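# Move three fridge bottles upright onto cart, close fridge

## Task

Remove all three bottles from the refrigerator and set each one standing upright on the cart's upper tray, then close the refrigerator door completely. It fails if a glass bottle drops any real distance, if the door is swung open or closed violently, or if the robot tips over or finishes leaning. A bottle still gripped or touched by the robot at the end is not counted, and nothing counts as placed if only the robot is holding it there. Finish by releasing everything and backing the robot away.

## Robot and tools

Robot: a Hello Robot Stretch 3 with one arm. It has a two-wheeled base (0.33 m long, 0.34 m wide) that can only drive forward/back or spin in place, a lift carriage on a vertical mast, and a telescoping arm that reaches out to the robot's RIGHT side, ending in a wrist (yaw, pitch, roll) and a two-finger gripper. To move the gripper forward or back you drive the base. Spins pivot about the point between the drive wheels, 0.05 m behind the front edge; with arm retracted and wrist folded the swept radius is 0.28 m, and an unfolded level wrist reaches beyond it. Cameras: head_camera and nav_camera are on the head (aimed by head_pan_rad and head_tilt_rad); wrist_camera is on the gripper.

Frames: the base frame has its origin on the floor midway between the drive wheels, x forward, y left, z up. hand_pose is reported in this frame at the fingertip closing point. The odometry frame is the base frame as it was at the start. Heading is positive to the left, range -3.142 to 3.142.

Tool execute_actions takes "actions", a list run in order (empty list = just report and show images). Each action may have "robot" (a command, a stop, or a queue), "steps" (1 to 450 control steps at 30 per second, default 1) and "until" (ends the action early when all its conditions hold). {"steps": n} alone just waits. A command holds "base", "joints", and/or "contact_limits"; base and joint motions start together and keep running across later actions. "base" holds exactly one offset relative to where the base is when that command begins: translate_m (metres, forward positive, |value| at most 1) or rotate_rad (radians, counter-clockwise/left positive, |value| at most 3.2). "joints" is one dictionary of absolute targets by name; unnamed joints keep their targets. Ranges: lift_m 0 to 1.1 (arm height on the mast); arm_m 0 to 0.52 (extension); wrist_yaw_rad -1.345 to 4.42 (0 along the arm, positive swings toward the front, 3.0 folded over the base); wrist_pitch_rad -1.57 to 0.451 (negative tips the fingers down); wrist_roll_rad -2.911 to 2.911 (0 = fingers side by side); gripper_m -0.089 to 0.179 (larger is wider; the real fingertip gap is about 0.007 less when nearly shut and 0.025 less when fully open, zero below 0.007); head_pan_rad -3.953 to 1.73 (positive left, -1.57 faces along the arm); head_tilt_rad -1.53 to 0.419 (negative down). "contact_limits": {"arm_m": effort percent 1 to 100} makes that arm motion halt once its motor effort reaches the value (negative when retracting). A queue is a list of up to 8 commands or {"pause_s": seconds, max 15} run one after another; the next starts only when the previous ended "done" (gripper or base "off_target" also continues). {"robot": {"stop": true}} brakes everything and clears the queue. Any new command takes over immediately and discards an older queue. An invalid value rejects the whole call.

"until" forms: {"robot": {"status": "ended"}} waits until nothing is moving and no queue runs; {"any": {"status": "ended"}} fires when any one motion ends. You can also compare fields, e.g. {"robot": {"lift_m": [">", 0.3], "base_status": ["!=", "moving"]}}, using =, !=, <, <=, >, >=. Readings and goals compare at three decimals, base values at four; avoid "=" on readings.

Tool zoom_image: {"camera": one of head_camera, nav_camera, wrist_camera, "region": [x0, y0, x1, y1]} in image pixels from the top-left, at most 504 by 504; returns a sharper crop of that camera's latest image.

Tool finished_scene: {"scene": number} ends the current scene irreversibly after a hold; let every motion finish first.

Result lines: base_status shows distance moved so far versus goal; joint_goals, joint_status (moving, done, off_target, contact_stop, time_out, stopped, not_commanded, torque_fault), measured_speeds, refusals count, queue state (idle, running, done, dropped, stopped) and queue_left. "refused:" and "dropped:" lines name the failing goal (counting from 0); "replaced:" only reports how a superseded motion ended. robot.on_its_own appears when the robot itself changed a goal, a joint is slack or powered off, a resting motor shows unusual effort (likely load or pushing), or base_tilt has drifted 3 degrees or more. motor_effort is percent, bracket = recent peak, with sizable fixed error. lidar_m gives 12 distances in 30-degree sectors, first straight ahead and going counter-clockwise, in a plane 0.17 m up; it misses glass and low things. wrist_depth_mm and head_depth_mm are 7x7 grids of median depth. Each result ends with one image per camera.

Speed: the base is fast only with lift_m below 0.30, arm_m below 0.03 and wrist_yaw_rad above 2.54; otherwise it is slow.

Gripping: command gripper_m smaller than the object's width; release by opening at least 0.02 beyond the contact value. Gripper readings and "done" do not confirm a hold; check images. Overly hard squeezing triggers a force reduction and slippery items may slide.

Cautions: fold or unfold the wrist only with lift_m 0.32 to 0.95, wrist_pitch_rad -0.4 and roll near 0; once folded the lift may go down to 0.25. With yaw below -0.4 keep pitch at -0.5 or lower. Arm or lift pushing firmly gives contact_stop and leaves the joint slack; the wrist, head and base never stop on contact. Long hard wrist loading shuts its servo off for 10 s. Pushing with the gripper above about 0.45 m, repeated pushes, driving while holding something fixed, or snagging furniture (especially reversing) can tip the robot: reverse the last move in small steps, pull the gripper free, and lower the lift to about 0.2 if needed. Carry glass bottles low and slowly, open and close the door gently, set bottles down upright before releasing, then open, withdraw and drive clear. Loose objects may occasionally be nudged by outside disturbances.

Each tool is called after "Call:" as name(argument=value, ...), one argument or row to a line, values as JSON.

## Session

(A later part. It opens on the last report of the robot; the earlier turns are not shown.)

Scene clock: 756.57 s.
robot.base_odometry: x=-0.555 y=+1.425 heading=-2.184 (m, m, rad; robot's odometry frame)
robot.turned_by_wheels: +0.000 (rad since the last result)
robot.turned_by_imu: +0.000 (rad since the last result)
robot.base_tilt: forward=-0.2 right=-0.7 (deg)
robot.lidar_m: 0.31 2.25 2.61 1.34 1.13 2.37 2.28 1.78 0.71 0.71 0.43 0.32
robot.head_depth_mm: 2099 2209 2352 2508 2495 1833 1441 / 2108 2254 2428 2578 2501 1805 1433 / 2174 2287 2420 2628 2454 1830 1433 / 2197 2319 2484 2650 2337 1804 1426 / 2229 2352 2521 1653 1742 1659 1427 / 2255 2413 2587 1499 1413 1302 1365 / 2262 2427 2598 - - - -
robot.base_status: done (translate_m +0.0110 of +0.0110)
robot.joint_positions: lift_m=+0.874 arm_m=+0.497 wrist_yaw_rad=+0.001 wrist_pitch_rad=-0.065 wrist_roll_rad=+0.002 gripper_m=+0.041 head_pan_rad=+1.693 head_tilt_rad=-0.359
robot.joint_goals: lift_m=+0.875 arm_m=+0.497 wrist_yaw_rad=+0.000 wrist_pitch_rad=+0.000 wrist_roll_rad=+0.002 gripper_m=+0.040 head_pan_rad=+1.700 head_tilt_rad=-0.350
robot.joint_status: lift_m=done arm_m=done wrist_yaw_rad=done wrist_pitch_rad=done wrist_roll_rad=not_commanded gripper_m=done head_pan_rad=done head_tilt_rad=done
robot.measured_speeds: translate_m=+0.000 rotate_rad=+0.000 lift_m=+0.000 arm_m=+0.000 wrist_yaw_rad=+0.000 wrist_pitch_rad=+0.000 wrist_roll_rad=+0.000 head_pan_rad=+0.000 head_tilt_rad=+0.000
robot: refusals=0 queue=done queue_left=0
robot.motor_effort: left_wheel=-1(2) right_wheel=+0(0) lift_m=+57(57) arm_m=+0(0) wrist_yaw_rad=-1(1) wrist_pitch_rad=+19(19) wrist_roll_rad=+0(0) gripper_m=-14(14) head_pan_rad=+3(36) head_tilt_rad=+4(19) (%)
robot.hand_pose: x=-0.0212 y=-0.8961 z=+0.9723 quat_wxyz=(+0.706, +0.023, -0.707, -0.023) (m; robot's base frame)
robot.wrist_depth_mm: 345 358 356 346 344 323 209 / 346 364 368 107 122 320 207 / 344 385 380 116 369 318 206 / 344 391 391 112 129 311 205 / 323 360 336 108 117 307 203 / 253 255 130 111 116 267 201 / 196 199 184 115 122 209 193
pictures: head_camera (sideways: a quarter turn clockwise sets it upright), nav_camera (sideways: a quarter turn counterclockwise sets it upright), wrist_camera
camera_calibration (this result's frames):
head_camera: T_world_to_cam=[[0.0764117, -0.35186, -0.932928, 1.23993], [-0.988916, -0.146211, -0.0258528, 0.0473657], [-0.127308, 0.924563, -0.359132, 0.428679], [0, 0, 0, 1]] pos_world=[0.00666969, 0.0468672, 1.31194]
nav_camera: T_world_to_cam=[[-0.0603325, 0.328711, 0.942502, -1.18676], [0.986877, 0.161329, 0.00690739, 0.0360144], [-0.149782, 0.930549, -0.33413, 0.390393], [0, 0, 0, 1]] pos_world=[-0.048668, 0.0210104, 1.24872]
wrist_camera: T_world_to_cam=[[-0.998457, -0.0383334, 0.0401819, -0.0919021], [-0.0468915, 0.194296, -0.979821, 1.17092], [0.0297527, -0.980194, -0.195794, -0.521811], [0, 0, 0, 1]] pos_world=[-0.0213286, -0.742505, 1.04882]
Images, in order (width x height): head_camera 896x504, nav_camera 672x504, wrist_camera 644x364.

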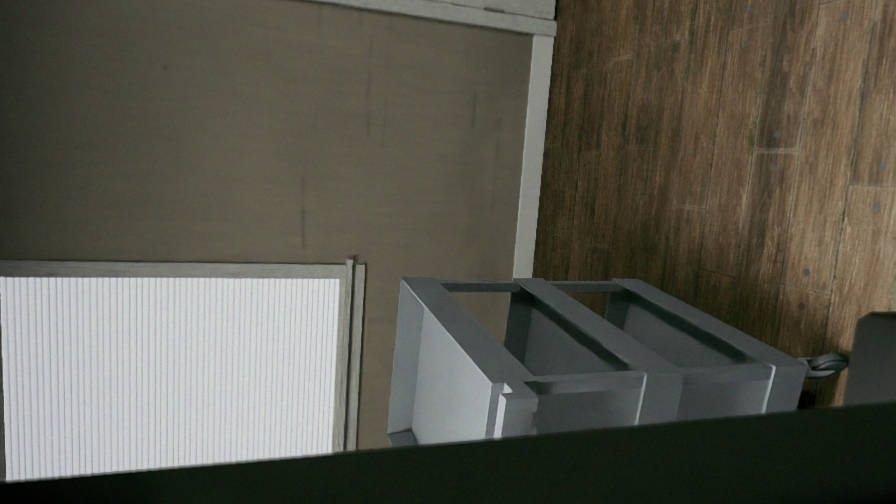

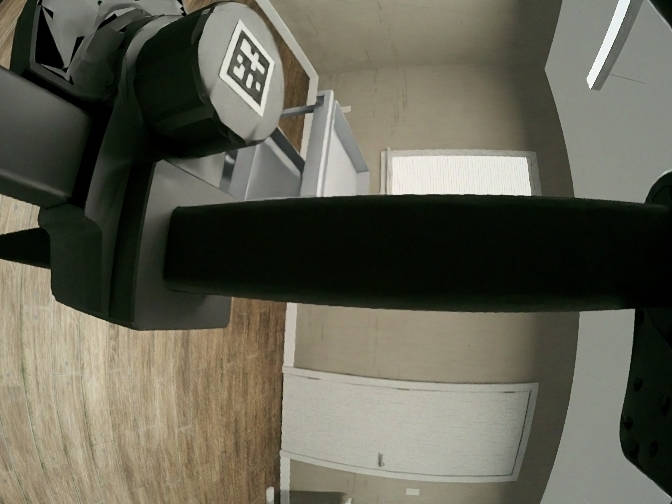

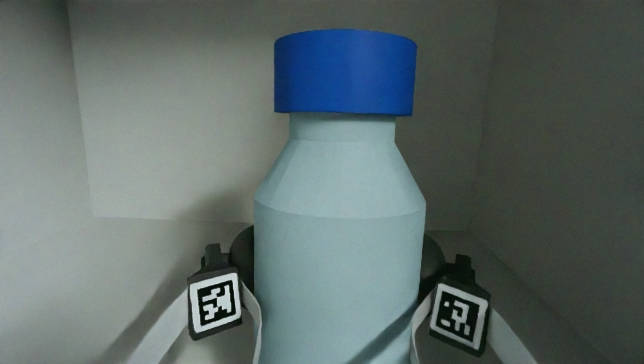

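Call:
execute_actions(
  actions=[
    {"robot": {"joints": {"gripper_m": 0.028, "wrist_pitch_rad": 0.045, "head_pan_rad": -1.57, "head_tilt_rad": -0.6}}, "steps": 150, "until": {"robot": {"status": "ended"}}},
  ],
)

Scene clock: 878.57 s.
robot.base_odometry: x=-0.555 y=+1.425 heading=-2.184 (m, m, rad; robot's odometry frame)
robot.turned_by_wheels: +0.000 (rad since the last result)
robot.turned_by_imu: +0.000 (rad since the last result)
robot.base_tilt: forward=-0.2 right=-0.7 (deg)
robot.lidar_m: 0.31 2.25 2.61 1.34 1.13 2.37 2.28 1.78 0.71 0.71 0.44 0.32
robot.head_depth_mm: 643 635 675 723 - 1388 1223 / 882 974 902 960 937 1053 1196 / 913 1006 - 1279 1085 1318 1187 / 918 1014 1024 1258 1068 1283 1194 / 920 1018 1024 1271 1083 1317 1191 / 887 932 908 903 991 1117 1171 / 640 658 711 763 814 827 842
robot.base_status: done (translate_m +0.0110 of +0.0110)
robot.joint_positions: lift_m=+0.874 arm_m=+0.497 wrist_yaw_rad=+0.001 wrist_pitch_rad=-0.028 wrist_roll_rad=+0.002 gripper_m=+0.029 head_pan_rad=-1.563 head_tilt_rad=-0.593
robot.joint_goals: lift_m=+0.875 arm_m=+0.497 wrist_yaw_rad=+0.000 wrist_pitch_rad=+0.045 wrist_roll_rad=+0.002 gripper_m=+0.028 head_pan_rad=-1.570 head_tilt_rad=-0.600
robot.joint_status: lift_m=done arm_m=done wrist_yaw_rad=done wrist_pitch_rad=off_target wrist_roll_rad=not_commanded gripper_m=done head_pan_rad=done head_tilt_rad=done
robot.measured_speeds: translate_m=+0.000 rotate_rad=+0.000 lift_m=+0.000 arm_m=+0.000 wrist_yaw_rad=+0.000 wrist_pitch_rad=+0.000 wrist_roll_rad=+0.000 head_pan_rad=+0.000 head_tilt_rad=+0.000
robot: refusals=0 queue=dropped queue_left=0
robot.motor_effort: left_wheel=-1(1) right_wheel=+0(0) lift_m=+58(57) arm_m=+0(0) wrist_yaw_rad=+0(0) wrist_pitch_rad=+22(24) wrist_roll_rad=+0(0) gripper_m=-17(67) head_pan_rad=-3(37) head_tilt_rad=-4(19) (%)
robot.hand_pose: x=-0.0212 y=-0.8974 z=+0.9816 quat_wxyz=(+0.707, +0.011, -0.707, -0.010) (m; robot's base frame)
robot.wrist_depth_mm: 348 362 355 350 352 323 210 / 349 369 366 106 119 320 208 / 343 382 380 115 366 316 206 / 344 396 384 111 127 314 204 / 338 402 378 107 115 309 203 / 276 279 128 110 114 280 202 / 211 214 198 114 121 227 199
pictures: head_camera (sideways: a quarter turn clockwise sets it upright), nav_camera (sideways: a quarter turn counterclockwise sets it upright), wrist_camera
camera_calibration (this result's frames):
head_camera: T_world_to_cam=[[-0.0375691, 0.564207, -0.824778, 1.09956], [0.999084, 0.0381409, -0.0194177, 0.0268542], [0.0205021, -0.824752, -0.565123, 0.695814], [0, 0, 0, 1]] pos_world=[0.000214165, -0.0475295, 1.30063]
nav_camera: T_world_to_cam=[[0.0242491, -0.542268, 0.839855, -1.05337], [-0.998815, -0.0485998, -0.00254063, 0.0604281], [0.0421945, -0.838799, -0.542804, 0.660759], [0, 0, 0, 1]] pos_world=[0.0580193, -0.0140287, 1.24349]
wrist_camera: T_world_to_cam=[[-0.998457, -0.0368792, 0.0415166, -0.0923207], [-0.0468663, 0.158599, -0.98623, 1.1545], [0.0297869, -0.986654, -0.160083, -0.562133], [0, 0, 0, 1]] pos_world=[-0.0213268, -0.741138, 1.05245]
Images, in order (width x height): head_camera 896x504, nav_camera 672x504, wrist_camera 644x364.

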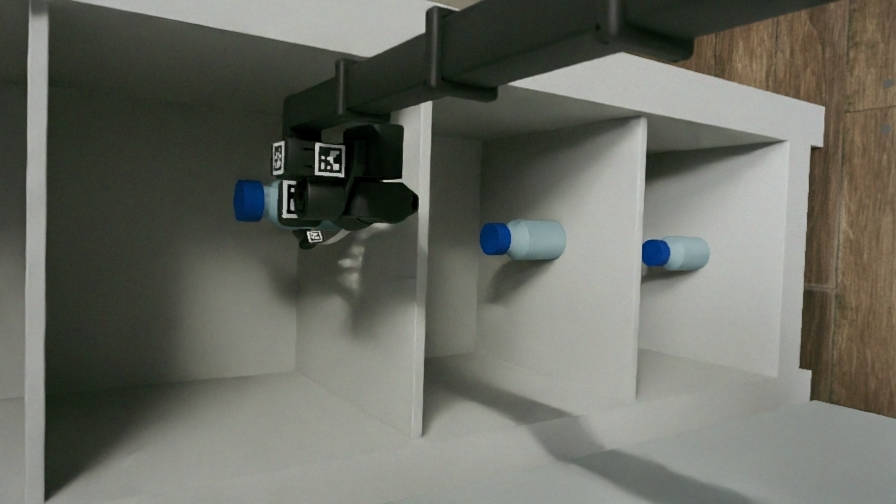

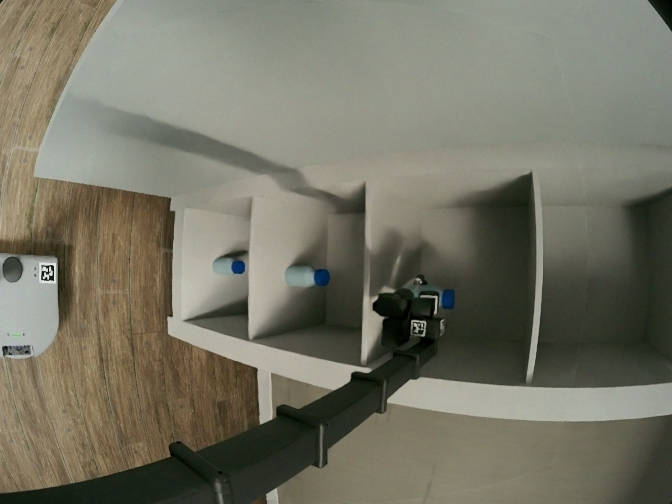

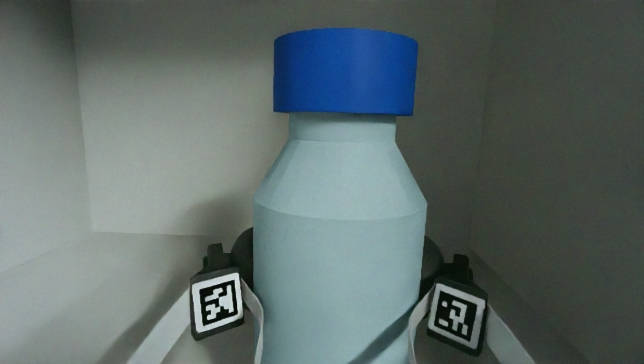

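Call:
execute_actions(
  actions=[
    {"robot": {"joints": {"lift_m": 0.90, "arm_m": 0.0, "head_pan_rad": -2.3, "head_tilt_rad": -0.6}}, "steps": 200, "until": {"robot": {"arm_m": ["<", 0.2]}}},
    {"robot": [{"base": {"translate_m": -0.12}}, {"base": {"rotate_rad": -1.68}}], "steps": 400, "until": {"robot": {"status": "ended"}}},
  ],
)

Scene clock: 900.30 s.
robot.base_odometry: x=-0.486 y=+1.524 heading=+2.420 (m, m, rad; robot's odometry frame)
robot.turned_by_wheels: -1.680 (rad since the last result)
robot.turned_by_imu: -1.711 (rad since the last result)
robot.base_tilt: forward=-0.2 right=-0.7 (deg)
robot.lidar_m: 0.69 0.69 0.46 0.43 2.65 2.71 1.44 1.03 2.34 2.16 2.03 1.35
robot.head_depth_mm: 2312 2514 1340 1512 1499 1385 1280 / 2490 2715 1312 1497 1633 1451 - / 2709 2977 3138 2362 1747 - - / 2581 2845 3113 2375 1857 - - / 2370 2589 2866 2350 1838 - - / 2165 2342 2570 2362 1798 - - / 1994 2135 2350 2364 1799 1542 -
robot.base_status: done (rotate_rad -1.6799 of -1.6800)
robot.joint_positions: lift_m=+0.899 arm_m=+0.001 wrist_yaw_rad=+0.000 wrist_pitch_rad=-0.026 wrist_roll_rad=+0.002 gripper_m=+0.029 head_pan_rad=-2.293 head_tilt_rad=-0.593
robot.joint_goals: lift_m=+0.900 arm_m=+0.000 wrist_yaw_rad=+0.000 wrist_pitch_rad=+0.045 wrist_roll_rad=+0.002 gripper_m=+0.028 head_pan_rad=-2.300 head_tilt_rad=-0.600
robot.joint_status: lift_m=done arm_m=done wrist_yaw_rad=done wrist_pitch_rad=off_target wrist_roll_rad=not_commanded gripper_m=done head_pan_rad=done head_tilt_rad=done
robot.measured_speeds: translate_m=+0.000 rotate_rad=+0.000 lift_m=+0.000 arm_m=+0.000 wrist_yaw_rad=+0.000 wrist_pitch_rad=+0.000 wrist_roll_rad=+0.000 head_pan_rad=+0.000 head_tilt_rad=+0.000
robot: refusals=0 queue=done queue_left=0
robot.motor_effort: left_wheel=+2(7) right_wheel=-2(5) lift_m=+57(61) arm_m=-5(5) wrist_yaw_rad=+0(1) wrist_pitch_rad=+21(22) wrist_roll_rad=+0(0) gripper_m=-17(17) head_pan_rad=-4(33) head_tilt_rad=-3(3) (%)
robot.hand_pose: x=-0.0214 y=-0.4012 z=+1.0072 quat_wxyz=(+0.707, +0.010, -0.708, -0.009) (m; robot's base frame)
robot.wrist_depth_mm: - - - - - - - / - - - 106 119 - - / - - - 114 - - - / - - - 112 126 - - / - - - 107 115 - - / - - 128 110 115 - - / - - - 114 121 - -
pictures: head_camera (sideways: a quarter turn clockwise sets it upright), nav_camera (sideways: a quarter turn counterclockwise sets it upright), wrist_camera
camera_calibration (this result's frames):
head_camera: T_world_to_cam=[[0.348528, 0.445497, -0.824658, 1.09705], [0.769707, -0.638102, -0.0194113, 0.0282451], [-0.534863, -0.62798, -0.565298, 0.69943], [0, 0, 0, 1]] pos_world=[-0.0299927, -0.0314799, 1.30062]
nav_camera: T_world_to_cam=[[-0.343816, -0.42027, 0.83974, -1.05097], [-0.776482, 0.630135, -0.00254925, 0.059083], [-0.528078, -0.652919, -0.542982, 0.664469], [0, 0, 0, 1]] pos_world=[0.0354262, -0.0450781, 1.24349]
wrist_camera: T_world_to_cam=[[-0.99848, -0.0361637, 0.0416005, -0.0750404], [-0.0467693, 0.156388, -0.986588, 1.1005], [0.0291728, -0.987033, -0.157842, -0.0709045], [0, 0, 0, 1]] pos_world=[-0.0213884, -0.244803, 1.07767]
Images, in order (width x height): head_camera 896x504, nav_camera 672x504, wrist_camera 644x364.

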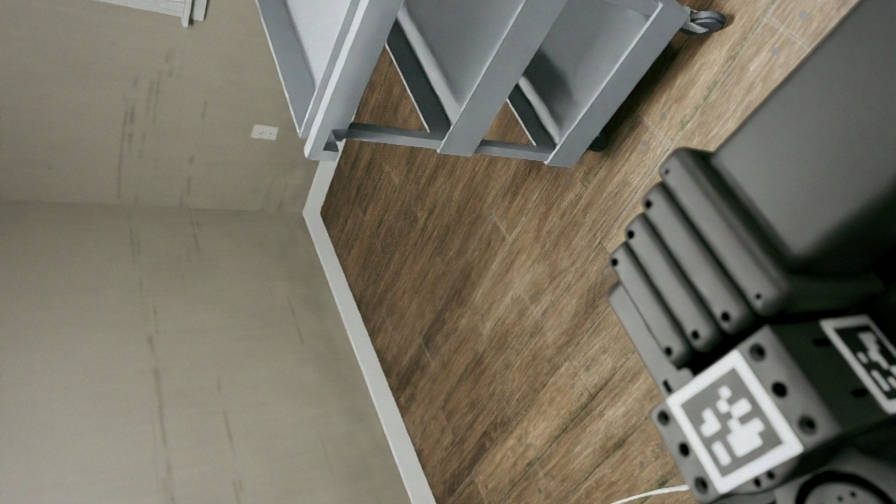

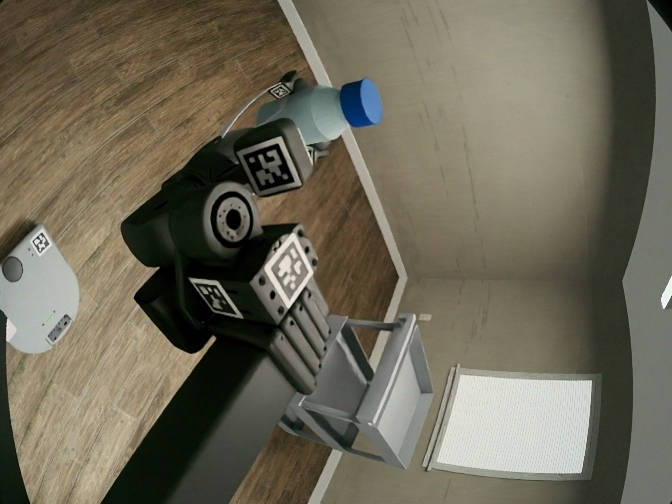

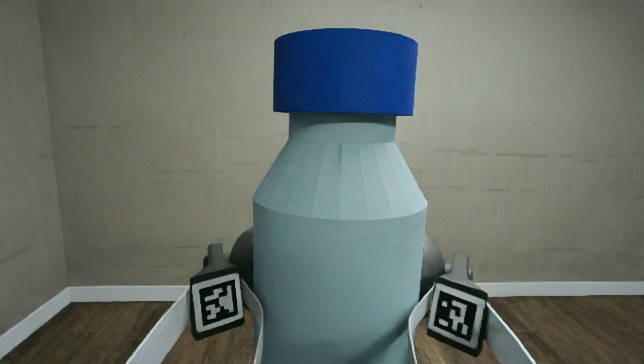

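Call:
execute_actions(
  actions=[
    {"robot": {"base": {"translate_m": -0.95}, "joints": {"head_pan_rad": -2.0, "head_tilt_rad": -0.65}}, "steps": 450, "until": {"robot": {"status": "ended"}}},
  ],
)

Scene clock: 961.80 s.
robot.base_odometry: x=+0.227 y=+0.896 heading=+2.420 (m, m, rad; robot's odometry frame)
robot.turned_by_wheels: +0.000 (rad since the last result)
robot.turned_by_imu: -0.001 (rad since the last result)
robot.base_tilt: forward=-0.3 right=-0.7 (deg)
robot.lidar_m: 1.65 1.05 2.70 2.02 2.43 1.68 1.58 0.52 0.38 0.36 2.30 2.37
robot.head_depth_mm: 1762 1915 2020 853 712 - - / 2018 2177 2200 853 688 - - / 2239 2470 2585 854 688 - - / 2192 2441 2668 851 687 - - / 2074 2304 2535 847 665 - - / 1984 2184 2386 832 418 - - / 1880 2067 2241 367 402 507 1193
robot.base_status: done (translate_m -0.9500 of -0.9500)
robot.joint_positions: lift_m=+0.899 arm_m=+0.001 wrist_yaw_rad=+0.000 wrist_pitch_rad=-0.026 wrist_roll_rad=+0.002 gripper_m=+0.029 head_pan_rad=-2.007 head_tilt_rad=-0.642
robot.joint_goals: lift_m=+0.900 arm_m=+0.000 wrist_yaw_rad=+0.000 wrist_pitch_rad=+0.045 wrist_roll_rad=+0.002 gripper_m=+0.028 head_pan_rad=-2.000 head_tilt_rad=-0.650
robot.joint_status: lift_m=done arm_m=done wrist_yaw_rad=done wrist_pitch_rad=off_target wrist_roll_rad=not_commanded gripper_m=done head_pan_rad=done head_tilt_rad=done
robot.measured_speeds: translate_m=+0.000 rotate_rad=+0.000 lift_m=+0.000 arm_m=+0.000 wrist_yaw_rad=+0.000 wrist_pitch_rad=+0.000 wrist_roll_rad=+0.000 head_pan_rad=+0.000 head_tilt_rad=+0.000
robot: refusals=0 queue=done queue_left=0
robot.motor_effort: left_wheel=+2(3) right_wheel=-2(5) lift_m=+57(58) arm_m=-5(4) wrist_yaw_rad=+0(0) wrist_pitch_rad=+21(21) wrist_roll_rad=+0(0) gripper_m=-17(16) head_pan_rad=+3(22) head_tilt_rad=-3(9) (%)
robot.hand_pose: x=-0.0214 y=-0.4012 z=+1.0072 quat_wxyz=(+0.707, +0.010, -0.708, -0.009) (m; robot's base frame)
robot.wrist_depth_mm: - - - - - - - / - - - 106 119 - - / - - - 114 - - - / - - - 111 127 - - / - - - 107 115 - - / - - 128 110 115 604 599 / - - - 114 121 466 467
pictures: head_camera (sideways: a quarter turn clockwise sets it upright), nav_camera (sideways: a quarter turn counterclockwise sets it upright), wrist_camera
camera_calibration (this result's frames):
head_camera: T_world_to_cam=[[0.225476, 0.561656, -0.796055, 1.06051], [0.918827, -0.394254, -0.0179151, 0.0253864], [-0.32391, -0.727397, -0.604959, 0.74974], [0, 0, 0, 1]] pos_world=[-0.0195969, -0.0402732, 1.29824]
nav_camera: T_world_to_cam=[[-0.228395, -0.536816, 0.812197, -1.01577], [-0.922619, 0.385685, -0.00453053, 0.0625537], [-0.31082, -0.750384, -0.583366, 0.715683], [0, 0, 0, 1]] pos_world=[0.0481655, -0.0323703, 1.24279]
wrist_camera: T_world_to_cam=[[-0.99848, -0.0361644, 0.0416006, -0.0750405], [-0.0467694, 0.156388, -0.986588, 1.1005], [0.0291735, -0.987033, -0.157842, -0.0709044], [0, 0, 0, 1]] pos_world=[-0.0213884, -0.244803, 1.07767]
Images, in order (width x height): head_camera 896x504, nav_camera 672x504, wrist_camera 644x364.

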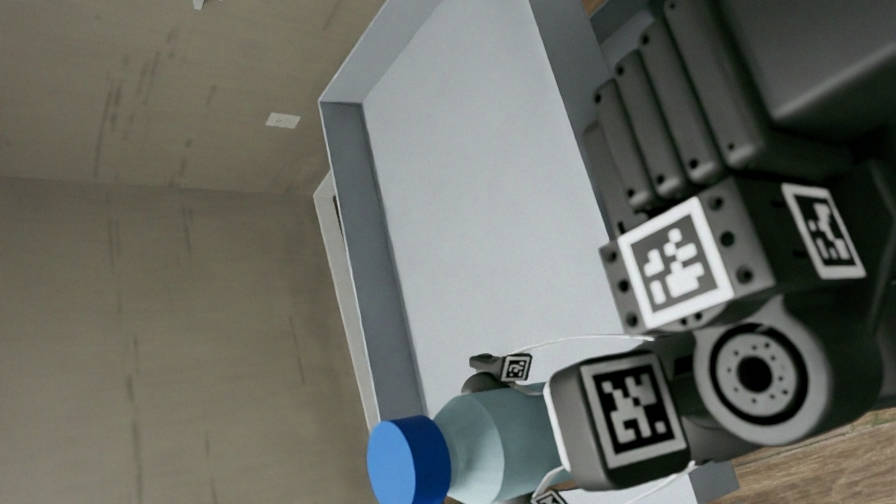

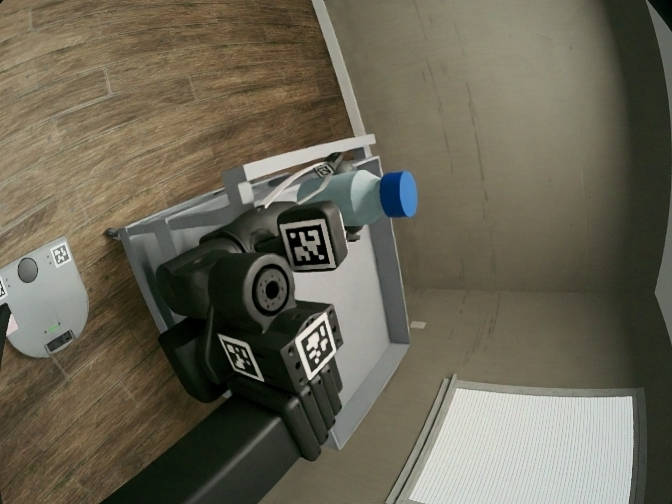

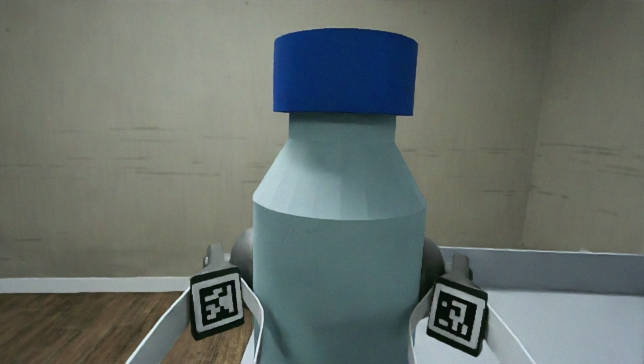

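Call:
execute_actions(
  actions=[],
)

Scene clock: 1006.73 s.
robot.base_odometry: x=+0.227 y=+0.896 heading=+2.420 (m, m, rad; robot's odometry frame)
robot.turned_by_wheels: +0.000 (rad since the last result)
robot.turned_by_imu: +0.000 (rad since the last result)
robot.base_tilt: forward=-0.2 right=-0.7 (deg)
robot.lidar_m: 1.64 1.05 2.70 2.02 2.43 1.68 1.58 0.52 0.38 0.36 2.29 2.37
robot.head_depth_mm: 1780 1907 2007 850 710 - - / 2009 2176 2189 854 688 - - / 2267 2490 2591 853 689 - - / 2183 2446 2647 851 687 - - / 2076 2295 2524 849 665 - - / 1962 2179 2411 832 417 - - / 1871 2070 2256 368 402 508 1192
robot.base_status: done (translate_m -0.9500 of -0.9500)
robot.joint_positions: lift_m=+0.899 arm_m=+0.001 wrist_yaw_rad=+0.000 wrist_pitch_rad=-0.026 wrist_roll_rad=+0.002 gripper_m=+0.029 head_pan_rad=-2.007 head_tilt_rad=-0.642
robot.joint_goals: lift_m=+0.900 arm_m=+0.000 wrist_yaw_rad=+0.000 wrist_pitch_rad=+0.045 wrist_roll_rad=+0.002 gripper_m=+0.028 head_pan_rad=-2.000 head_tilt_rad=-0.650
robot.joint_status: lift_m=done arm_m=done wrist_yaw_rad=done wrist_pitch_rad=off_target wrist_roll_rad=not_commanded gripper_m=done head_pan_rad=done head_tilt_rad=done
robot.measured_speeds: translate_m=+0.000 rotate_rad=+0.000 lift_m=+0.000 arm_m=+0.000 wrist_yaw_rad=+0.000 wrist_pitch_rad=+0.000 wrist_roll_rad=+0.000 head_pan_rad=+0.000 head_tilt_rad=+0.000
robot: refusals=0 queue=done queue_left=0
robot.motor_effort: left_wheel=+2(2) right_wheel=-2(2) lift_m=+57(58) arm_m=-5(4) wrist_yaw_rad=-1(0) wrist_pitch_rad=+21(21) wrist_roll_rad=+0(0) gripper_m=-17(17) head_pan_rad=+3(3) head_tilt_rad=-4(3) (%)
robot.hand_pose: x=-0.0214 y=-0.4012 z=+1.0072 quat_wxyz=(+0.707, +0.010, -0.708, -0.009) (m; robot's base frame)
robot.wrist_depth_mm: - - - - - - - / - - - 106 119 - - / - - - 114 - - - / - - - 111 126 - - / - - - 107 115 - - / - - 128 110 114 591 588 / - - - 114 121 464 464
pictures: head_camera (sideways: a quarter turn clockwise sets it upright), nav_camera (sideways: a quarter turn counterclockwise sets it upright), wrist_camera
camera_calibration (this result's frames):
head_camera: T_world_to_cam=[[0.225476, 0.561656, -0.796055, 1.06051], [0.918827, -0.394254, -0.0179152, 0.0253864], [-0.32391, -0.727397, -0.604959, 0.749739], [0, 0, 0, 1]] pos_world=[-0.0195969, -0.0402732, 1.29824]
nav_camera: T_world_to_cam=[[-0.228395, -0.536816, 0.812197, -1.01577], [-0.92262, 0.385684, -0.00453052, 0.0625537], [-0.31082, -0.750384, -0.583365, 0.715682], [0, 0, 0, 1]] pos_world=[0.0481655, -0.0323703, 1.24279]
wrist_camera: T_world_to_cam=[[-0.99848, -0.0361637, 0.0416004, -0.0750402], [-0.0467691, 0.156388, -0.986588, 1.1005], [0.0291728, -0.987033, -0.157842, -0.0709046], [0, 0, 0, 1]] pos_world=[-0.0213885, -0.244803, 1.07767]
Images, in order (width x height): head_camera 896x504, nav_camera 672x504, wrist_camera 644x364.

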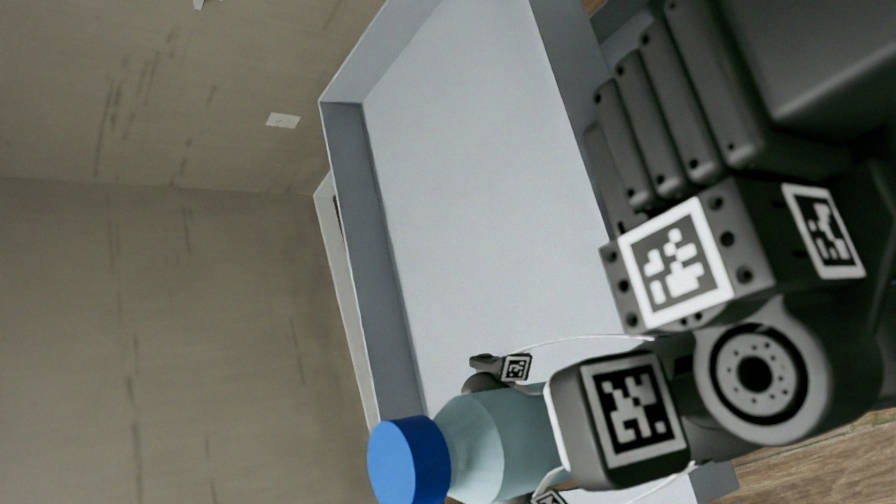

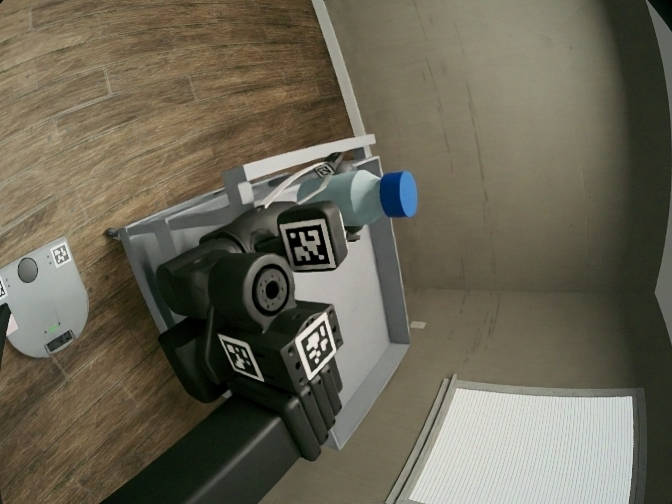

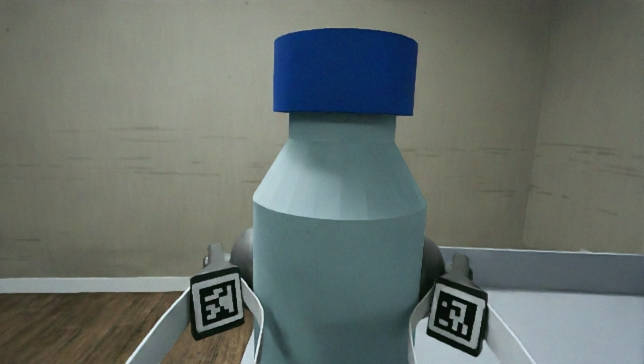

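Call:
execute_actions(
  actions=[
    {"robot": {"base": {"translate_m": -0.16}, "joints": {"arm_m": 0.36, "head_pan_rad": -1.75, "head_tilt_rad": -0.75}}, "steps": 300, "until": {"robot": {"base_status": ["!=", "moving"], "arm_m_status": ["!=", "moving"]}}},
  ],
)

Scene clock: 1130.43 s.
robot.base_odometry: x=+0.348 y=+0.790 heading=+2.420 (m, m, rad; robot's odometry frame)
robot.turned_by_wheels: +0.000 (rad since the last result)
robot.turned_by_imu: +0.000 (rad since the last result)
robot.base_tilt: forward=-0.1 right=-0.7 (deg)
robot.lidar_m: 1.80 1.19 2.68 2.00 2.31 1.50 1.42 0.52 0.38 0.36 0.38 2.55
robot.head_depth_mm: 2127 2354 911 796 - - 1105 / 2105 2448 2593 - 643 863 1086 / 2078 2312 - 721 588 862 1078 / 2003 2233 892 745 623 844 1080 / 1979 648 865 744 573 842 1037 / 1909 2155 889 745 606 823 1035 / 1854 2098 2203 731 562 1273 1150
robot.base_status: done (translate_m -0.1600 of -0.1600)
robot.joint_positions: lift_m=+0.899 arm_m=+0.360 wrist_yaw_rad=+0.000 wrist_pitch_rad=-0.026 wrist_roll_rad=+0.002 gripper_m=+0.029 head_pan_rad=-1.757 head_tilt_rad=-0.741
robot.joint_goals: lift_m=+0.900 arm_m=+0.360 wrist_yaw_rad=+0.000 wrist_pitch_rad=+0.045 wrist_roll_rad=+0.002 gripper_m=+0.028 head_pan_rad=-1.750 head_tilt_rad=-0.750
robot.joint_status: lift_m=done arm_m=done wrist_yaw_rad=done wrist_pitch_rad=off_target wrist_roll_rad=not_commanded gripper_m=done head_pan_rad=done head_tilt_rad=done
robot.measured_speeds: translate_m=+0.000 rotate_rad=+0.000 lift_m=+0.000 arm_m=+0.000 wrist_yaw_rad=+0.000 wrist_pitch_rad=+0.000 wrist_roll_rad=+0.000 head_pan_rad=+0.000 head_tilt_rad=+0.000
robot: refusals=0 queue=done queue_left=0
robot.motor_effort: left_wheel=+2(5) right_wheel=-1(5) lift_m=+58(57) arm_m=+3(4) wrist_yaw_rad=+0(1) wrist_pitch_rad=+21(21) wrist_roll_rad=+0(0) gripper_m=-17(17) head_pan_rad=+3(19) head_tilt_rad=-4(13) (%)
robot.hand_pose: x=-0.0215 y=-0.7603 z=+1.0072 quat_wxyz=(+0.707, +0.010, -0.708, -0.010) (m; robot's base frame)
robot.wrist_depth_mm: - - - - - - - / - - - 106 119 - - / - - - 115 - - - / - - - 111 127 - - / - - - 107 115 - - / - - 128 110 114 - - / - - - 113 122 - -
pictures: head_camera (sideways: a quarter turn clockwise sets it upright), nav_camera (sideways: a quarter turn counterclockwise sets it upright), wrist_camera
camera_calibration (this result's frames):
head_camera: T_world_to_cam=[[0.0934205, 0.674482, -0.732357, 0.978287], [0.988134, -0.152887, -0.0147571, 0.02085], [-0.121921, -0.722288, -0.680761, 0.84711], [0, 0, 0, 1]] pos_world=[-0.00871415, -0.0447922, 1.29344]
nav_camera: T_world_to_cam=[[-0.102713, -0.652811, 0.750525, -0.936144], [-0.989267, 0.145872, -0.00850551, 0.0681344], [-0.103928, -0.743343, -0.660787, 0.815134], [0, 0, 0, 1]] pos_world=[0.0559645, -0.0151389, 1.24181]
wrist_camera: T_world_to_cam=[[-0.998489, -0.0359054, 0.0416005, -0.0878956], [-0.0467288, 0.1564, -0.986588, 1.15666], [0.0289175, -0.987041, -0.157842, -0.425331], [0, 0, 0, 1]] pos_world=[-0.0214141, -0.603877, 1.07767]
Images, in order (width x height): head_camera 896x504, nav_camera 672x504, wrist_camera 644x364.

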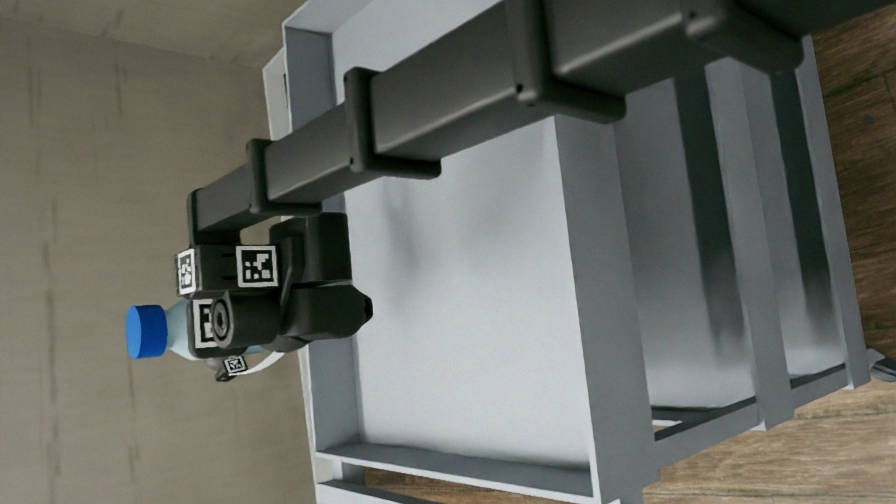

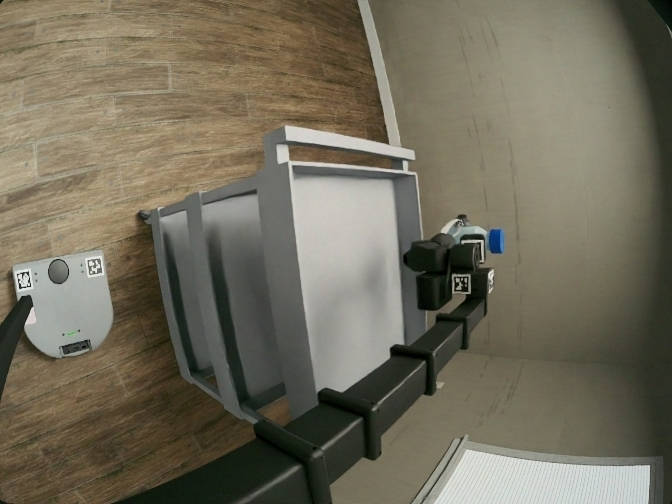

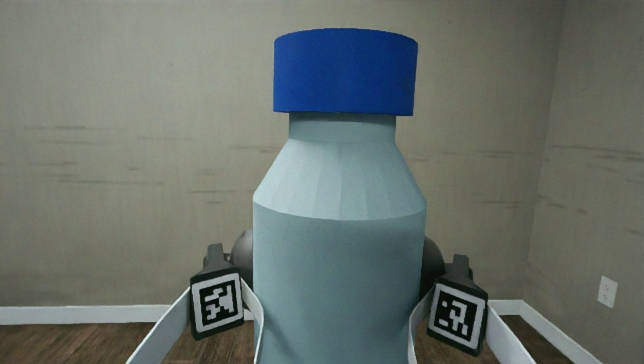

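Call:
execute_actions(
  actions=[
    {"robot": {"joints": {"lift_m": 0.765, "head_tilt_rad": -0.8}}, "steps": 200, "until": {"robot": {"lift_m_status": ["!=", "moving"]}}},
  ],
)

Scene clock: 1168.50 s.
robot.base_odometry: x=+0.348 y=+0.790 heading=+2.420 (m, m, rad; robot's odometry frame)
robot.turned_by_wheels: +0.000 (rad since the last result)
robot.turned_by_imu: +0.000 (rad since the last result)
robot.base_tilt: forward=-0.2 right=-0.7 (deg)
robot.lidar_m: 1.80 1.20 2.67 2.00 2.31 1.50 1.42 0.52 0.38 0.36 0.38 2.55
robot.head_depth_mm: 2149 2365 868 706 900 877 - / 2145 2472 887 704 580 - 1092 / 2091 2404 882 - 899 879 1111 / 2038 2328 874 674 591 860 1089 / 1984 2211 748 683 614 843 1070 / 1916 2200 855 704 576 820 1087 / 1883 2139 833 704 560 1279 1131
robot.base_status: done (translate_m -0.1600 of -0.1600)
robot.joint_positions: lift_m=+0.765 arm_m=+0.360 wrist_yaw_rad=+0.000 wrist_pitch_rad=-0.025 wrist_roll_rad=+0.002 gripper_m=+0.029 head_pan_rad=-1.757 head_tilt_rad=-0.790
robot.joint_goals: lift_m=+0.765 arm_m=+0.360 wrist_yaw_rad=+0.000 wrist_pitch_rad=+0.045 wrist_roll_rad=+0.002 gripper_m=+0.028 head_pan_rad=-1.750 head_tilt_rad=-0.800
robot.joint_status: lift_m=done arm_m=done wrist_yaw_rad=done wrist_pitch_rad=off_target wrist_roll_rad=not_commanded gripper_m=done head_pan_rad=done head_tilt_rad=done
robot.measured_speeds: translate_m=+0.000 rotate_rad=+0.000 lift_m=+0.000 arm_m=+0.000 wrist_yaw_rad=+0.000 wrist_pitch_rad=+0.000 wrist_roll_rad=+0.000 head_pan_rad=+0.000 head_tilt_rad=+0.000
robot: refusals=0 queue=done queue_left=0
robot.motor_effort: left_wheel=+1(2) right_wheel=-1(2) lift_m=+25(55) arm_m=+3(3) wrist_yaw_rad=+0(0) wrist_pitch_rad=+21(21) wrist_roll_rad=+0(0) gripper_m=-17(17) head_pan_rad=+2(2) head_tilt_rad=-4(9) (%)
robot.hand_pose: x=-0.0215 y=-0.7603 z=+0.8735 quat_wxyz=(+0.707, +0.009, -0.708, -0.009) (m; robot's base frame)
robot.wrist_depth_mm: - - - - - - - / - - - 106 119 - - / - - - 114 - - - / - - - 111 127 - - / - 226 225 107 115 - - / 216 230 129 110 114 222 221 / 207 225 209 114 121 227 226
pictures: head_camera (sideways: a quarter turn clockwise sets it upright), nav_camera (sideways: a quarter turn counterclockwise sets it upright), wrist_camera
camera_calibration (this result's frames):
head_camera: T_world_to_cam=[[0.099898, 0.708877, -0.698222, 0.933762], [0.98826, -0.152215, -0.0131427, 0.0187467], [-0.115596, -0.688712, -0.715761, 0.892593], [0, 0, 0, 1]] pos_world=[-0.00862701, -0.0443298, 1.2911]
nav_camera: T_world_to_cam=[[-0.109359, -0.688102, 0.717326, -0.892835], [-0.989181, 0.146327, -0.0104394, 0.0706509], [-0.0977808, -0.710707, -0.69666, 0.861756], [0, 0, 0, 1]] pos_world=[0.0565098, -0.0122435, 1.24154]
wrist_camera: T_world_to_cam=[[-0.998489, -0.03587, 0.0416317, -0.0823384], [-0.046729, 0.155546, -0.986723, 1.02431], [0.0289181, -0.987177, -0.156987, -0.447298], [0, 0, 0, 1]] pos_world=[-0.021414, -0.603843, 0.943917]
Images, in order (width x height): head_camera 896x504, nav_camera 672x504, wrist_camera 644x364.

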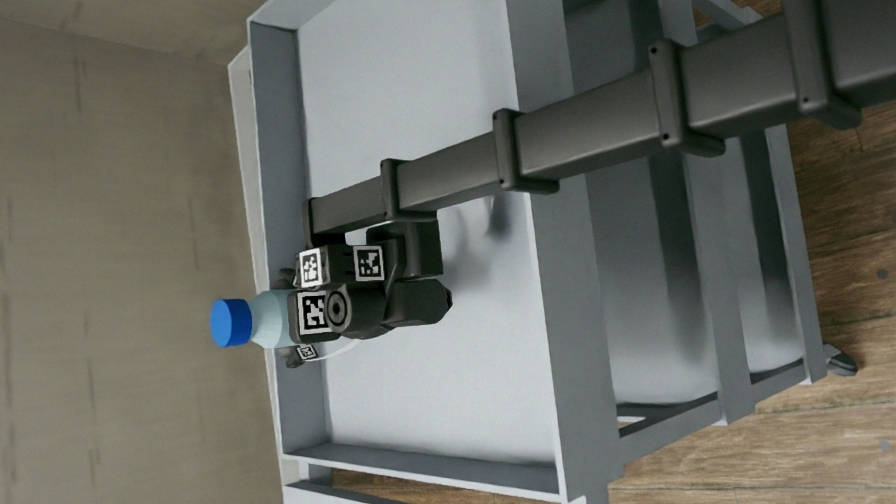

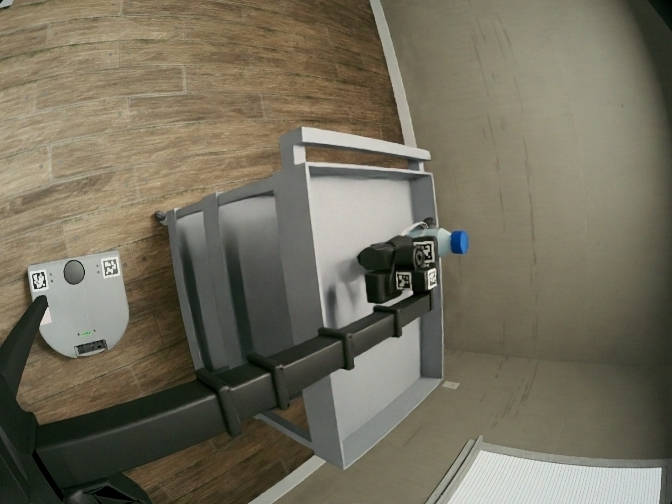

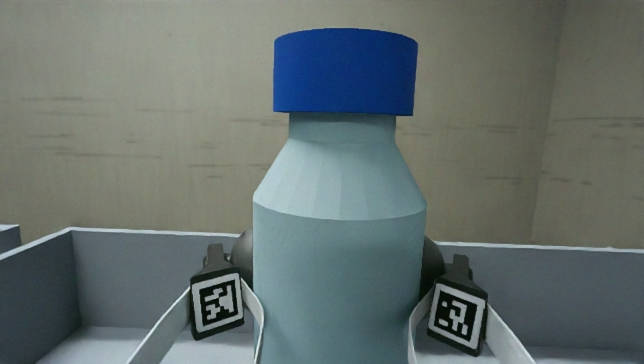

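Call:
execute_actions(
  actions=[
    {"robot": {"joints": {"lift_m": 0.748}}, "steps": 60, "until": {"robot": {"lift_m_status": ["!=", "moving"]}}},
  ],
)

Call:
execute_actions(
  actions=[
    {"robot": {"joints": {"lift_m": 0.74}}, "steps": 60, "until": {"robot": {"lift_m_status": ["!=", "moving"]}}},
    {"steps": 10},
  ],
)

Scene clock: 1188.37 s.
robot.base_odometry: x=+0.348 y=+0.790 heading=+2.420 (m, m, rad; robot's odometry frame)
robot.turned_by_wheels: +0.000 (rad since the last result)
robot.turned_by_imu: +0.000 (rad since the last result)
robot.base_tilt: forward=-0.2 right=-0.7 (deg)
robot.lidar_m: 1.80 1.19 2.68 2.00 2.31 1.50 1.42 0.52 0.38 0.36 0.38 2.54
robot.head_depth_mm: 2158 2356 868 705 898 908 - / 2159 2456 887 704 588 - - / 2084 2420 877 - 901 876 1110 / 2031 2329 878 665 591 860 1095 / 1983 2199 762 684 613 840 1075 / 1938 2192 857 704 576 823 1088 / 1876 2138 837 703 558 1272 1127
robot.base_status: done (translate_m -0.1600 of -0.1600)
robot.joint_positions: lift_m=+0.748 arm_m=+0.360 wrist_yaw_rad=+0.000 wrist_pitch_rad=-0.025 wrist_roll_rad=+0.002 gripper_m=+0.029 head_pan_rad=-1.757 head_tilt_rad=-0.790
robot.joint_goals: lift_m=+0.748 arm_m=+0.360 wrist_yaw_rad=+0.000 wrist_pitch_rad=+0.045 wrist_roll_rad=+0.002 gripper_m=+0.028 head_pan_rad=-1.750 head_tilt_rad=-0.800
robot.joint_status: lift_m=done arm_m=done wrist_yaw_rad=done wrist_pitch_rad=off_target wrist_roll_rad=not_commanded gripper_m=done head_pan_rad=done head_tilt_rad=done
robot.measured_speeds: translate_m=+0.000 rotate_rad=+0.000 lift_m=+0.000 arm_m=+0.000 wrist_yaw_rad=+0.000 wrist_pitch_rad=+0.000 wrist_roll_rad=+0.000 head_pan_rad=+0.000 head_tilt_rad=+0.000
robot: refusals=0 queue=done queue_left=0
robot.motor_effort: left_wheel=+2(2) right_wheel=-1(2) lift_m=+25(25) arm_m=+3(3) wrist_yaw_rad=+0(0) wrist_pitch_rad=+21(21) wrist_roll_rad=+0(0) gripper_m=-17(17) head_pan_rad=+3(3) head_tilt_rad=-4(5) (%)
robot.hand_pose: x=-0.0215 y=-0.7603 z=+0.8566 quat_wxyz=(+0.707, +0.009, -0.708, -0.009) (m; robot's base frame)
robot.wrist_depth_mm: - - - - - - - / - - - 106 120 - - / - - - 115 - - - / - - - 111 127 - - / 214 225 219 107 115 217 217 / 216 230 128 110 114 223 221 / 198 199 184 114 121 212 214
pictures: head_camera (sideways: a quarter turn clockwise sets it upright), nav_camera (sideways: a quarter turn counterclockwise sets it upright), wrist_camera
camera_calibration (this result's frames):
head_camera: T_world_to_cam=[[0.0999, 0.708887, -0.698211, 0.933748], [0.98826, -0.152215, -0.0131422, 0.0187461], [-0.115595, -0.688701, -0.715771, 0.892606], [0, 0, 0, 1]] pos_world=[-0.00862699, -0.0443296, 1.2911]
nav_camera: T_world_to_cam=[[-0.109362, -0.688112, 0.717316, -0.892821], [-0.989181, 0.146327, -0.0104399, 0.0706516], [-0.0977791, -0.710697, -0.69667, 0.86177], [0, 0, 0, 1]] pos_world=[0.05651, -0.0122426, 1.24154]
wrist_camera: T_world_to_cam=[[-0.998489, -0.0358686, 0.0416328, -0.0816309], [-0.0467289, 0.155511, -0.986728, 1.00752], [0.0289182, -0.987183, -0.156952, -0.450002], [0, 0, 0, 1]] pos_world=[-0.021414, -0.603842, 0.926918]
Images, in order (width x height): head_camera 896x504, nav_camera 672x504, wrist_camera 644x364.

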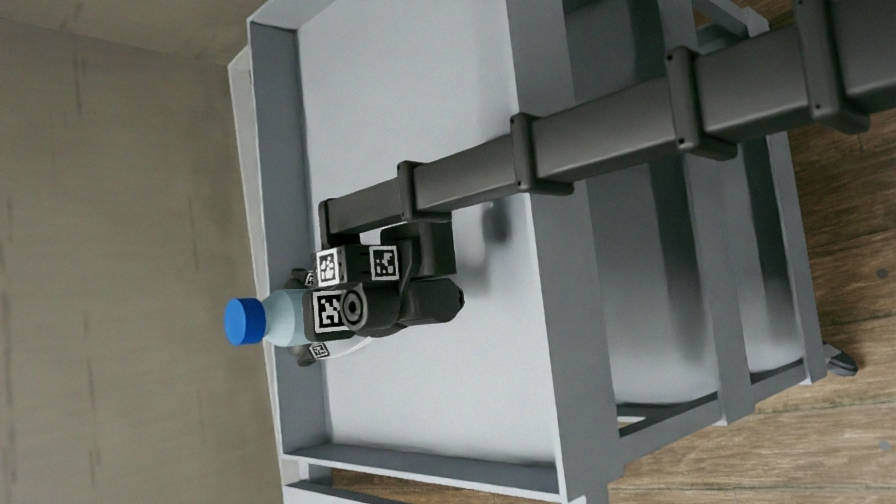

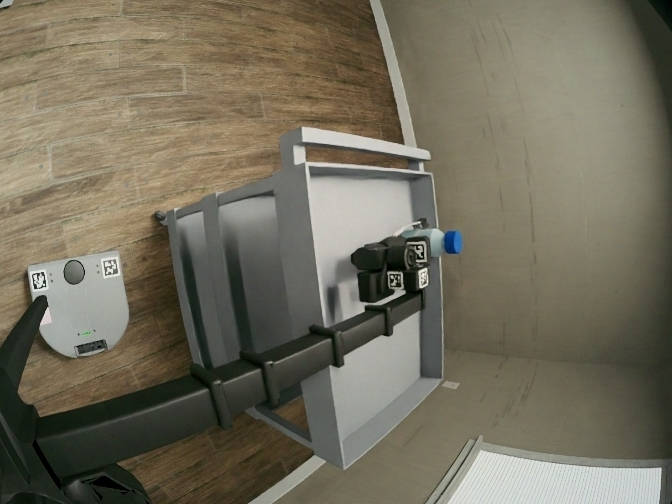

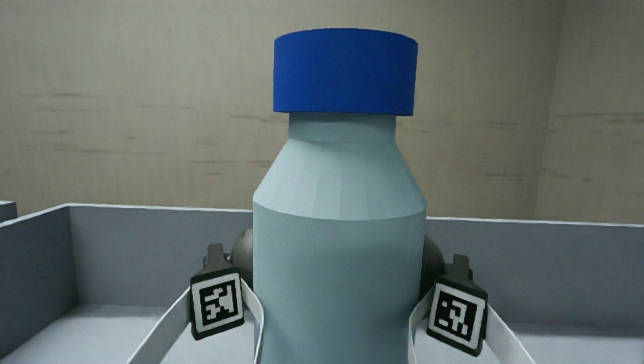

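Scene clock: 1189.27 s.
robot.base_odometry: x=+0.348 y=+0.790 heading=+2.420 (m, m, rad; robot's odometry frame)
robot.turned_by_wheels: +0.000 (rad since the last result)
robot.turned_by_imu: +0.000 (rad since the last result)
robot.base_tilt: forward=-0.2 right=-0.7 (deg)
robot.lidar_m: 1.80 1.19 2.68 2.00 2.31 1.51 1.42 0.52 0.38 0.36 0.38 2.54
robot.head_depth_mm: 2158 2378 868 704 897 945 - / 2147 2484 885 703 592 - - / 2103 2398 878 725 898 877 1113 / 2029 2352 885 664 591 857 1091 / 1987 2245 764 684 614 840 1076 / 1937 2194 855 704 576 823 1091 / 1884 2152 834 705 558 1268 1133
robot.base_status: done (translate_m -0.1600 of -0.1600)
robot.joint_positions: lift_m=+0.740 arm_m=+0.360 wrist_yaw_rad=+0.000 wrist_pitch_rad=-0.025 wrist_roll_rad=+0.002 gripper_m=+0.029 head_pan_rad=-1.757 head_tilt_rad=-0.790
robot.joint_goals: lift_m=+0.740 arm_m=+0.360 wrist_yaw_rad=+0.000 wrist_pitch_rad=+0.045 wrist_roll_rad=+0.002 gripper_m=+0.028 head_pan_rad=-1.750 head_tilt_rad=-0.800
robot.joint_status: lift_m=done arm_m=done wrist_yaw_rad=done wrist_pitch_rad=off_target wrist_roll_rad=not_commanded gripper_m=done head_pan_rad=done head_tilt_rad=done
robot.measured_speeds: translate_m=+0.000 rotate_rad=+0.000 lift_m=+0.000 arm_m=+0.000 wrist_yaw_rad=+0.000 wrist_pitch_rad=+0.000 wrist_roll_rad=+0.000 head_pan_rad=+0.000 head_tilt_rad=+0.000
robot: refusals=0 queue=done queue_left=0
robot.motor_effort: left_wheel=+2(2) right_wheel=-2(2) lift_m=+25(25) arm_m=+2(3) wrist_yaw_rad=+0(0) wrist_pitch_rad=+20(21) wrist_roll_rad=+0(0) gripper_m=-17(17) head_pan_rad=+2(3) head_tilt_rad=-4(5) (%)
robot.hand_pose: x=-0.0215 y=-0.7603 z=+0.8486 quat_wxyz=(+0.707, +0.009, -0.708, -0.009) (m; robot's base frame)
robot.wrist_depth_mm: - - - - - - - / - - - 106 119 - - / - - - 114 - - - / - - - 111 126 - - / 215 224 219 107 115 217 213 / 216 230 128 110 114 223 221 / 186 187 173 113 121 197 200
pictures: head_camera (sideways: a quarter turn clockwise sets it upright), nav_camera (sideways: a quarter turn counterclockwise sets it upright), wrist_camera
camera_calibration (this result's frames):
head_camera: T_world_to_cam=[[0.0999016, 0.708896, -0.698202, 0.933737], [0.98826, -0.152215, -0.0131418, 0.0187455], [-0.115593, -0.688693, -0.71578, 0.892617], [0, 0, 0, 1]] pos_world=[-0.00862696, -0.0443295, 1.2911]
nav_camera: T_world_to_cam=[[-0.109363, -0.688121, 0.717307, -0.89281], [-0.989181, 0.146327, -0.0104404, 0.0706523], [-0.0977774, -0.710688, -0.696679, 0.861781], [0, 0, 0, 1]] pos_world=[0.0565101, -0.0122419, 1.24154]
wrist_camera: T_world_to_cam=[[-0.998489, -0.0358677, 0.0416338, -0.0812979], [-0.046729, 0.155487, -0.986732, 0.999608], [0.0289183, -0.987187, -0.156928, -0.451283], [0, 0, 0, 1]] pos_world=[-0.021414, -0.603842, 0.918911]
Images, in order (width x height): head_camera 896x504, nav_camera 672x504, wrist_camera 644x364.

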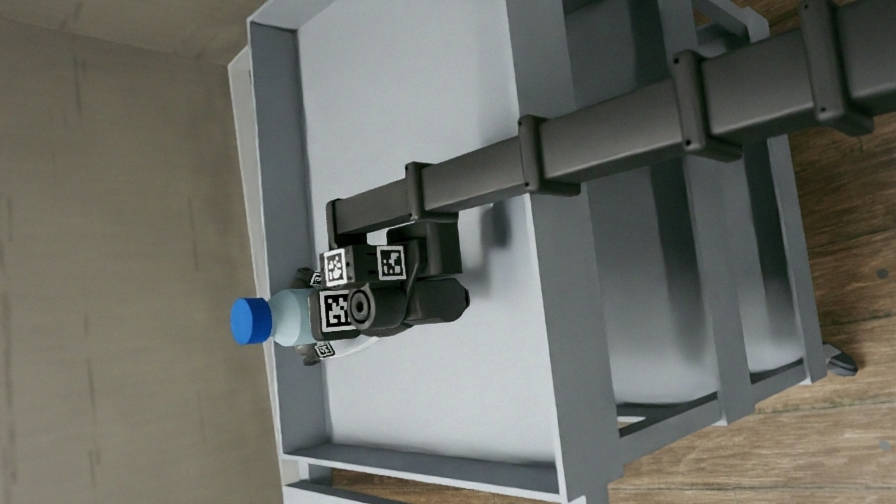

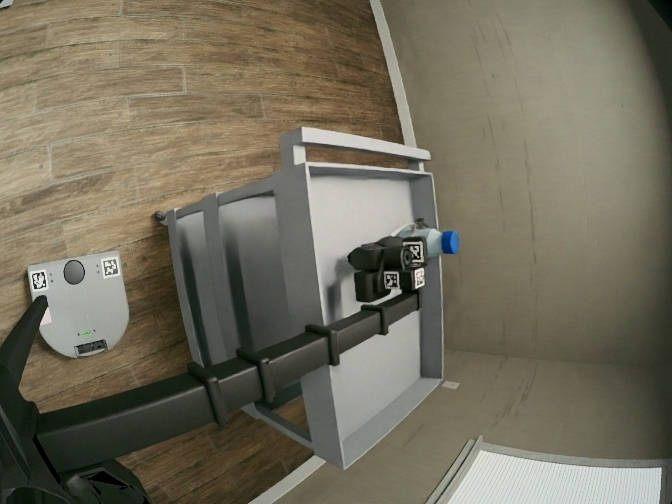

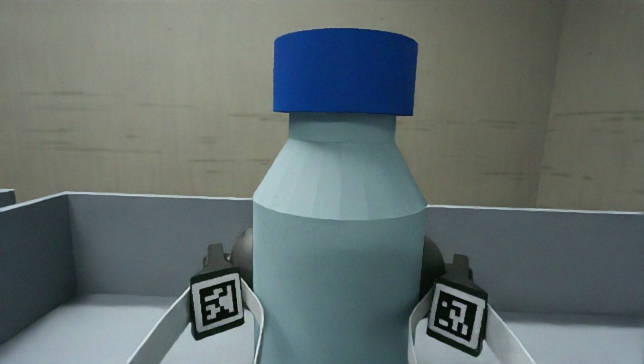

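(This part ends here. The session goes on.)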